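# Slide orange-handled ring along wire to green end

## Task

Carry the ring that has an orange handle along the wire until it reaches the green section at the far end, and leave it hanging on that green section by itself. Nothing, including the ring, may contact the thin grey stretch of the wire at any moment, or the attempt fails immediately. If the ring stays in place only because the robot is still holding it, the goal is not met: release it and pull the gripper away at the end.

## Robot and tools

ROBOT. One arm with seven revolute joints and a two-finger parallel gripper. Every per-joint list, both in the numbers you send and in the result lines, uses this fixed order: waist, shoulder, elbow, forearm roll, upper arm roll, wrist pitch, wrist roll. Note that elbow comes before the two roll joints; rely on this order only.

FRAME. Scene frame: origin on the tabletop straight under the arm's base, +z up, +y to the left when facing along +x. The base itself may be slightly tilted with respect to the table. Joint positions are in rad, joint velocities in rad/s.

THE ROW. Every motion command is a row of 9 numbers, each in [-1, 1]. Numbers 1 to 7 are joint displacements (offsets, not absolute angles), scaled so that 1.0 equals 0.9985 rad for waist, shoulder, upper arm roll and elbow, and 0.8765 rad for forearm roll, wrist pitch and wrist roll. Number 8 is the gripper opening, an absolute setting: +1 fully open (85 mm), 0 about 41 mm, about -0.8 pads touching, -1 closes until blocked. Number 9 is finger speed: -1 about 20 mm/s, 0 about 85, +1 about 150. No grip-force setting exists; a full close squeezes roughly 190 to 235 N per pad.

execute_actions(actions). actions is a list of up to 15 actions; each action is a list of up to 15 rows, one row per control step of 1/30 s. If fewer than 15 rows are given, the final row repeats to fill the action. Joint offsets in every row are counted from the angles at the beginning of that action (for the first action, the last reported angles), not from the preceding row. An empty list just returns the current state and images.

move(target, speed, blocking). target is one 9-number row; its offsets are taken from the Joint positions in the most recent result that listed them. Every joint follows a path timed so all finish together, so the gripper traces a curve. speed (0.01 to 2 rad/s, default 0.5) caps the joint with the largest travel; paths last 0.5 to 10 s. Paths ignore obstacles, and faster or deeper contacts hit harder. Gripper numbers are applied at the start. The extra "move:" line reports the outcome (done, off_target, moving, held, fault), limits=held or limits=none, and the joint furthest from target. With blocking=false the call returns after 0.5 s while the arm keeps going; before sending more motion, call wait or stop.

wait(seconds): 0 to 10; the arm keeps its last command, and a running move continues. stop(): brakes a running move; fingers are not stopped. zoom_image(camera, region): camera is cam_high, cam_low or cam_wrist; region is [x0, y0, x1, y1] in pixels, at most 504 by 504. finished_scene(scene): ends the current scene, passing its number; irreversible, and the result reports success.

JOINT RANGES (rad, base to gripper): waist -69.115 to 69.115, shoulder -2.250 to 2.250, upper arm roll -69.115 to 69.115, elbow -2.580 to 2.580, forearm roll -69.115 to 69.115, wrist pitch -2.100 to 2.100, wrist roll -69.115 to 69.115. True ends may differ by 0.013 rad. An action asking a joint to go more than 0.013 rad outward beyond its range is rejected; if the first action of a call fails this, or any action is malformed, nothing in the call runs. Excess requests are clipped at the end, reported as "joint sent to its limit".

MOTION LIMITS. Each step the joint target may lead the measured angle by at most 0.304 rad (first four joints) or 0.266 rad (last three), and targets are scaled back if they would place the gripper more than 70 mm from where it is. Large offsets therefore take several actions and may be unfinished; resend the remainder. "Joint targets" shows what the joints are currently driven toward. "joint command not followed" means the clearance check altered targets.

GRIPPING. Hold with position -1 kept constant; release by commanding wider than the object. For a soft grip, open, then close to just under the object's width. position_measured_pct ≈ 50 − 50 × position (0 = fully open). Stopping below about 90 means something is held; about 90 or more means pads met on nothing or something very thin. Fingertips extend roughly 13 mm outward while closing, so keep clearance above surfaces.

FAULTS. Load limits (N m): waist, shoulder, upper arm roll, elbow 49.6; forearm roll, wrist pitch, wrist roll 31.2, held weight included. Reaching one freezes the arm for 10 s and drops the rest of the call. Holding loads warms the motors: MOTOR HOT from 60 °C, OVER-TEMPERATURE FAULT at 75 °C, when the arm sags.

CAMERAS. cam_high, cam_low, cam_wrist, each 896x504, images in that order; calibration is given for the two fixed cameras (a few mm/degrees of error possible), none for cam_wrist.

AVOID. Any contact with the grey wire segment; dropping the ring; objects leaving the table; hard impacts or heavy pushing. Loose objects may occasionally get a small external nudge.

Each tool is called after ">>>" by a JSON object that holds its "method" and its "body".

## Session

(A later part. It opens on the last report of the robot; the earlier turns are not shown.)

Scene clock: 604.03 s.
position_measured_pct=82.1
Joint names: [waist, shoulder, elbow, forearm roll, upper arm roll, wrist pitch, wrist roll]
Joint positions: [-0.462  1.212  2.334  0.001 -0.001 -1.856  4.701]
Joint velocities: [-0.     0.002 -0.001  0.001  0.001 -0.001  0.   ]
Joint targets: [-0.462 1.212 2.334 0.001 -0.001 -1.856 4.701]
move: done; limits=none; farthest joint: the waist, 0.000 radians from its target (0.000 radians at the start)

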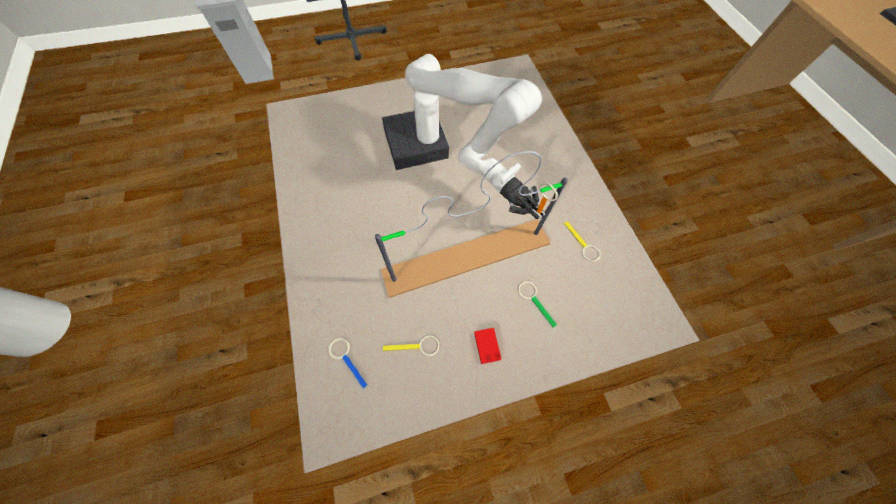

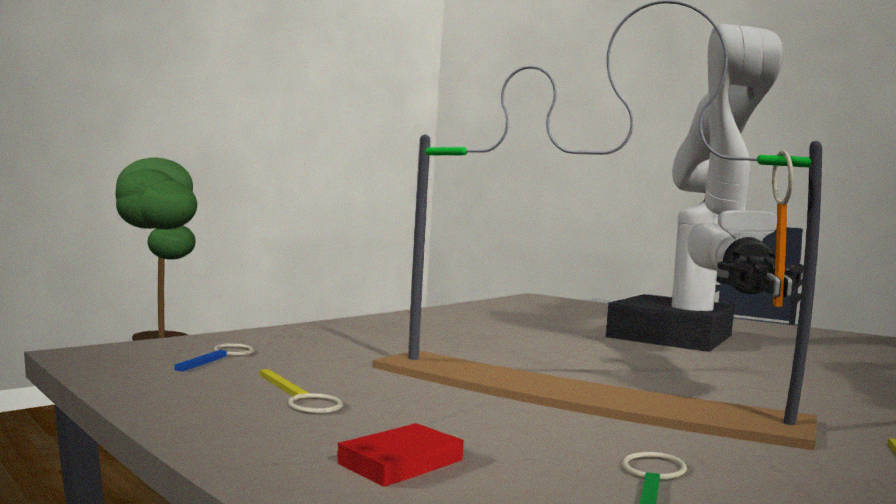

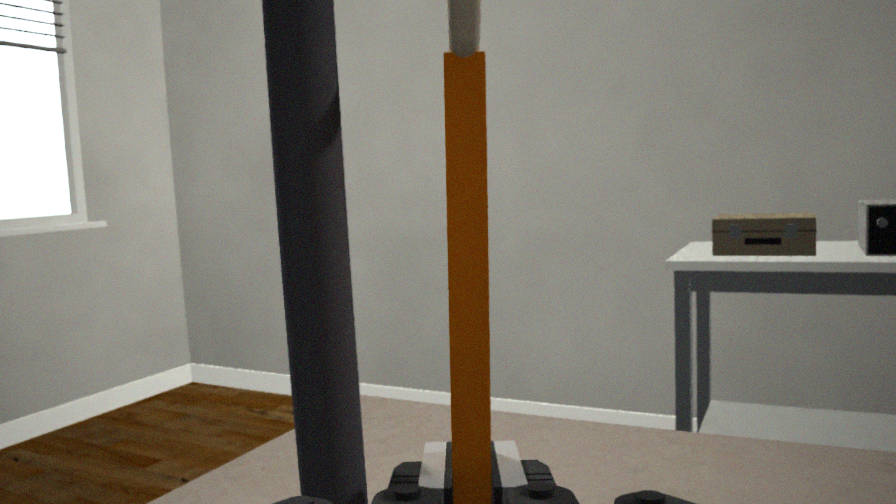

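>>> {"method": "move", "body": {"target": [0,0.002,0,0,0,0,0,-0.3,-1]}}

>>> {"method": "move", "body": {"target": [0,-0.31,0.182,0,0,0.51,0,-0.3,-1], "speed": 0.6}}

Scene clock: 615.17 s.
position_measured_pct=65.1
Joint names: [waist, shoulder, elbow, forearm roll, upper arm roll, wrist pitch, wrist roll]
Joint positions: [-0.462  1.214  2.334  0.001 -0.001 -1.856  4.701]
Joint velocities: [-0.     0.001 -0.    -0.001 -0.     0.001  0.001]
Joint targets: [-0.462 1.214 2.334 0.001 -0.001 -1.856 4.701]
move: done; limits=none; farthest joint: the waist, 0.000 radians from its target (0.000 radians at the start)

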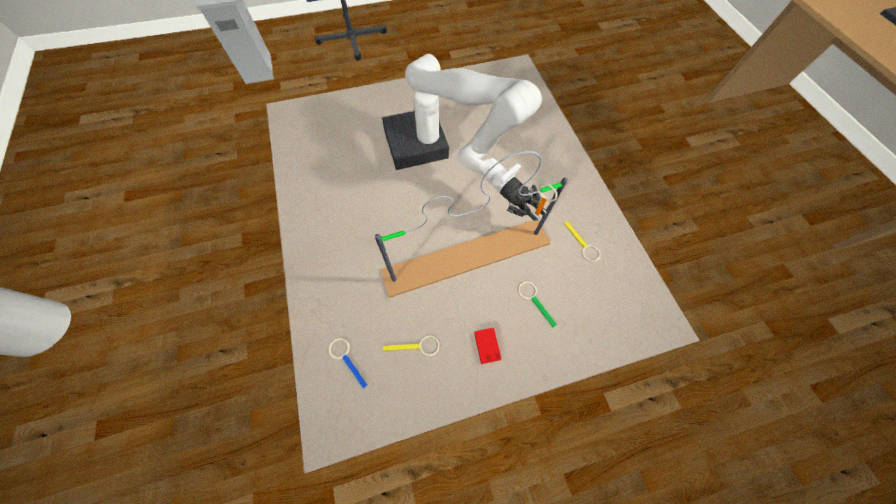

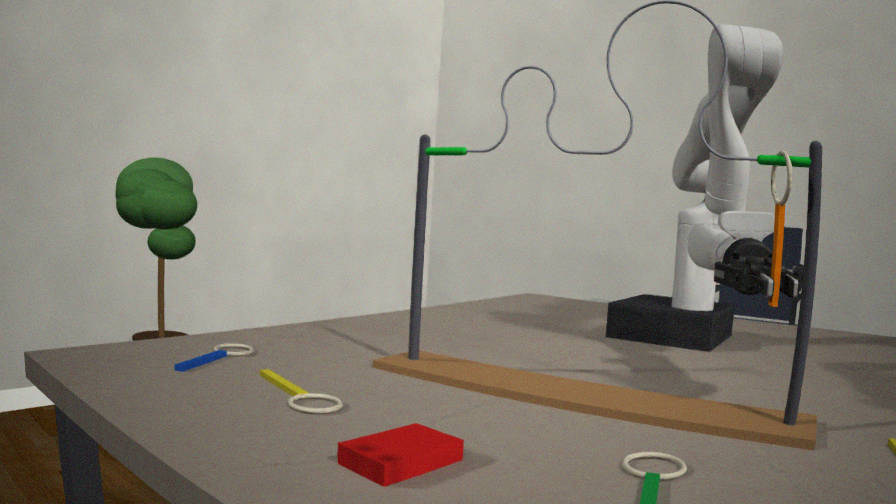

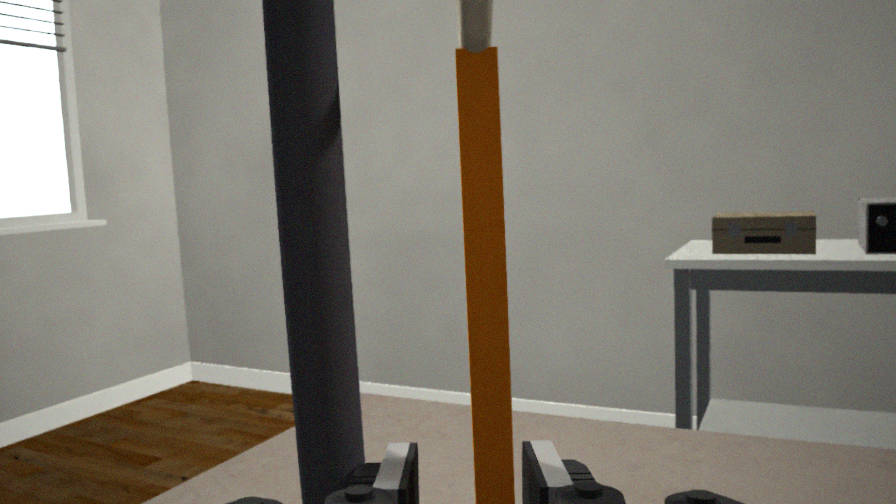

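Scene clock: 616.53 s.
position_measured_pct=65.1
Joint names: [waist, shoulder, elbow, forearm roll, upper arm roll, wrist pitch, wrist roll]
Joint positions: [-0.462  0.904  2.516  0.001 -0.001 -1.409  4.701]
Joint velocities: [-0.    -0.001  0.    -0.     0.001  0.     0.   ]
Joint targets: [-0.462 0.904 2.516 0.001 -0.001 -1.409 4.701]
move: done; limits=none; farthest joint: the waist, 0.000 radians from its target (0.000 radians at the start)

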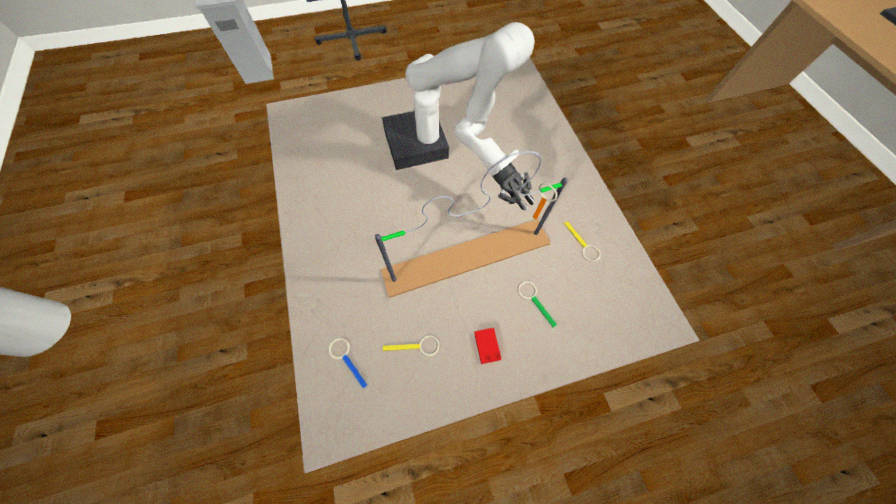

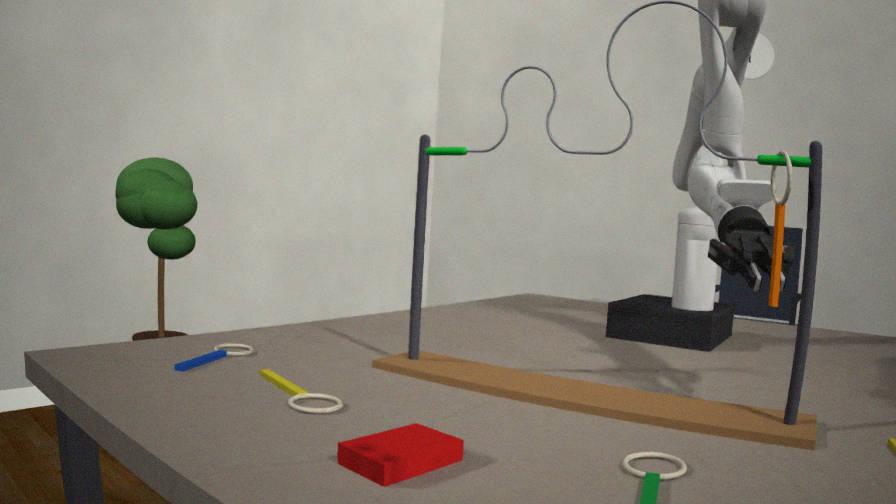

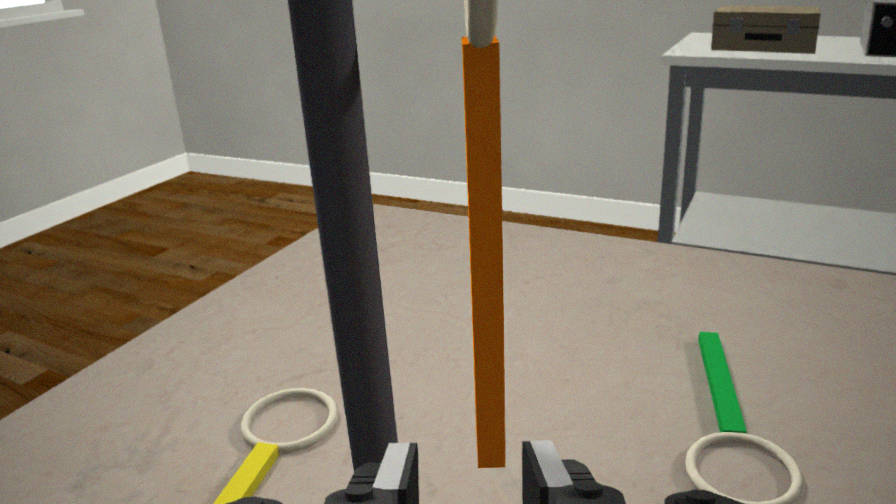

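>>> {"method": "move", "body": {"target": [0,-0.45,0,0,0,1,0,-0.3,-1], "speed": 1.0}}

>>> {"method": "move", "body": {"target": [0,-0.5,0,0,0,0.75,0,-0.3,-1], "speed": 1.0}}

Scene clock: 623.33 s.
position_measured_pct=65.1
Joint names: [waist, shoulder, elbow, forearm roll, upper arm roll, wrist pitch, wrist roll]
Joint positions: [-0.462  0.455  2.516  0.001 -0.001 -0.533  4.701]
Joint velocities: [-0.    -0.001  0.001  0.     0.     0.001  0.   ]
Joint targets: [-0.462 0.455 2.516 0.001 -0.001 -0.533 4.701]
move: done; limits=none; farthest joint: the shoulder, 0.001 radians from its target (0.449 radians at the start)

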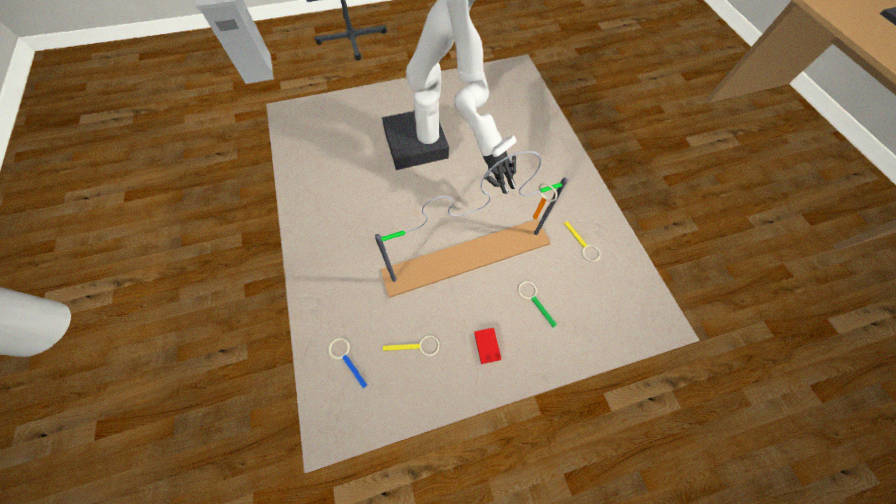

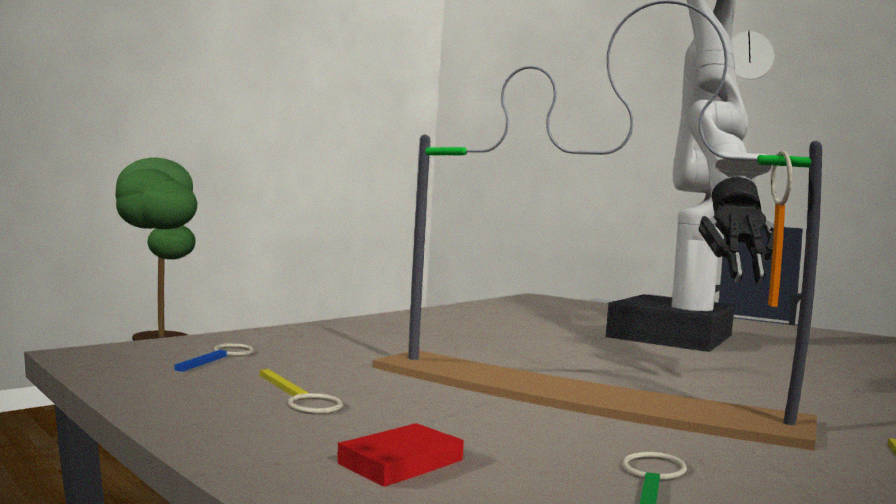

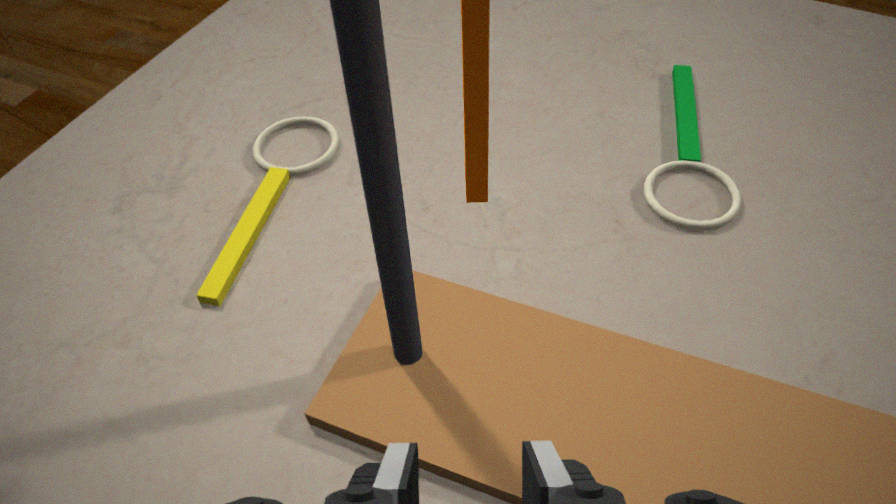

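Scene clock: 624.77 s.
position_measured_pct=65.1
Joint names: [waist, shoulder, elbow, forearm roll, upper arm roll, wrist pitch, wrist roll]
Joint positions: [-0.462 -0.044  2.516  0.001 -0.001  0.125  4.701]
Joint velocities: [-0.    -0.004  0.001 -0.001  0.     0.     0.001]
Joint targets: [-0.462 -0.044 2.516 0.001 -0.001 0.125 4.701]
move: done; limits=none; farthest joint: the shoulder, 0.001 radians from its target (0.500 radians at the start)

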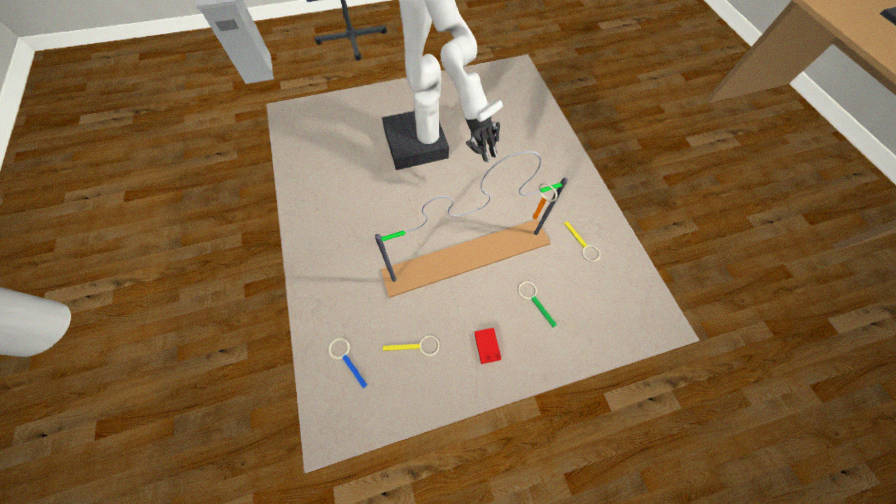

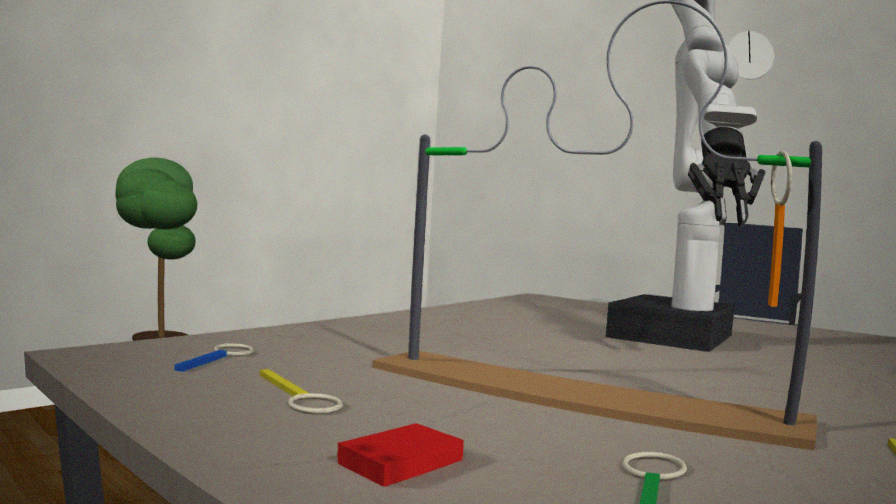

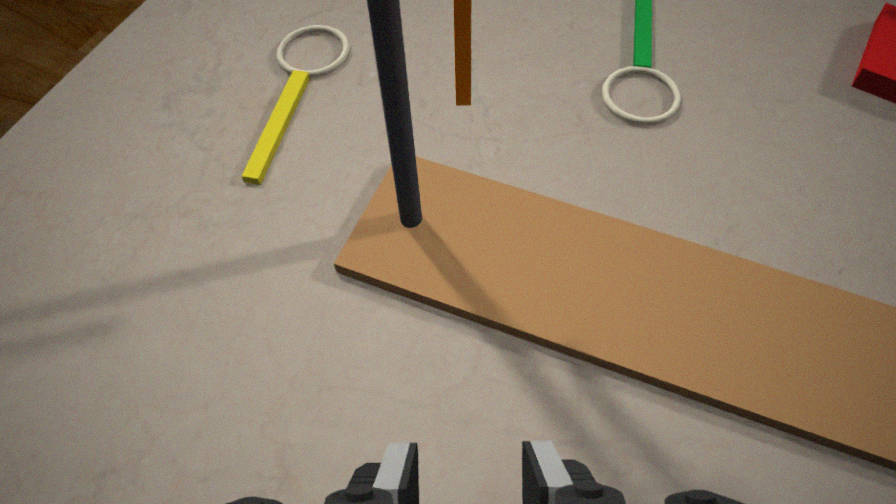

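>>> {"method": "finished_scene", "body": {"scene": 1}}

The scene is finished: the task was done.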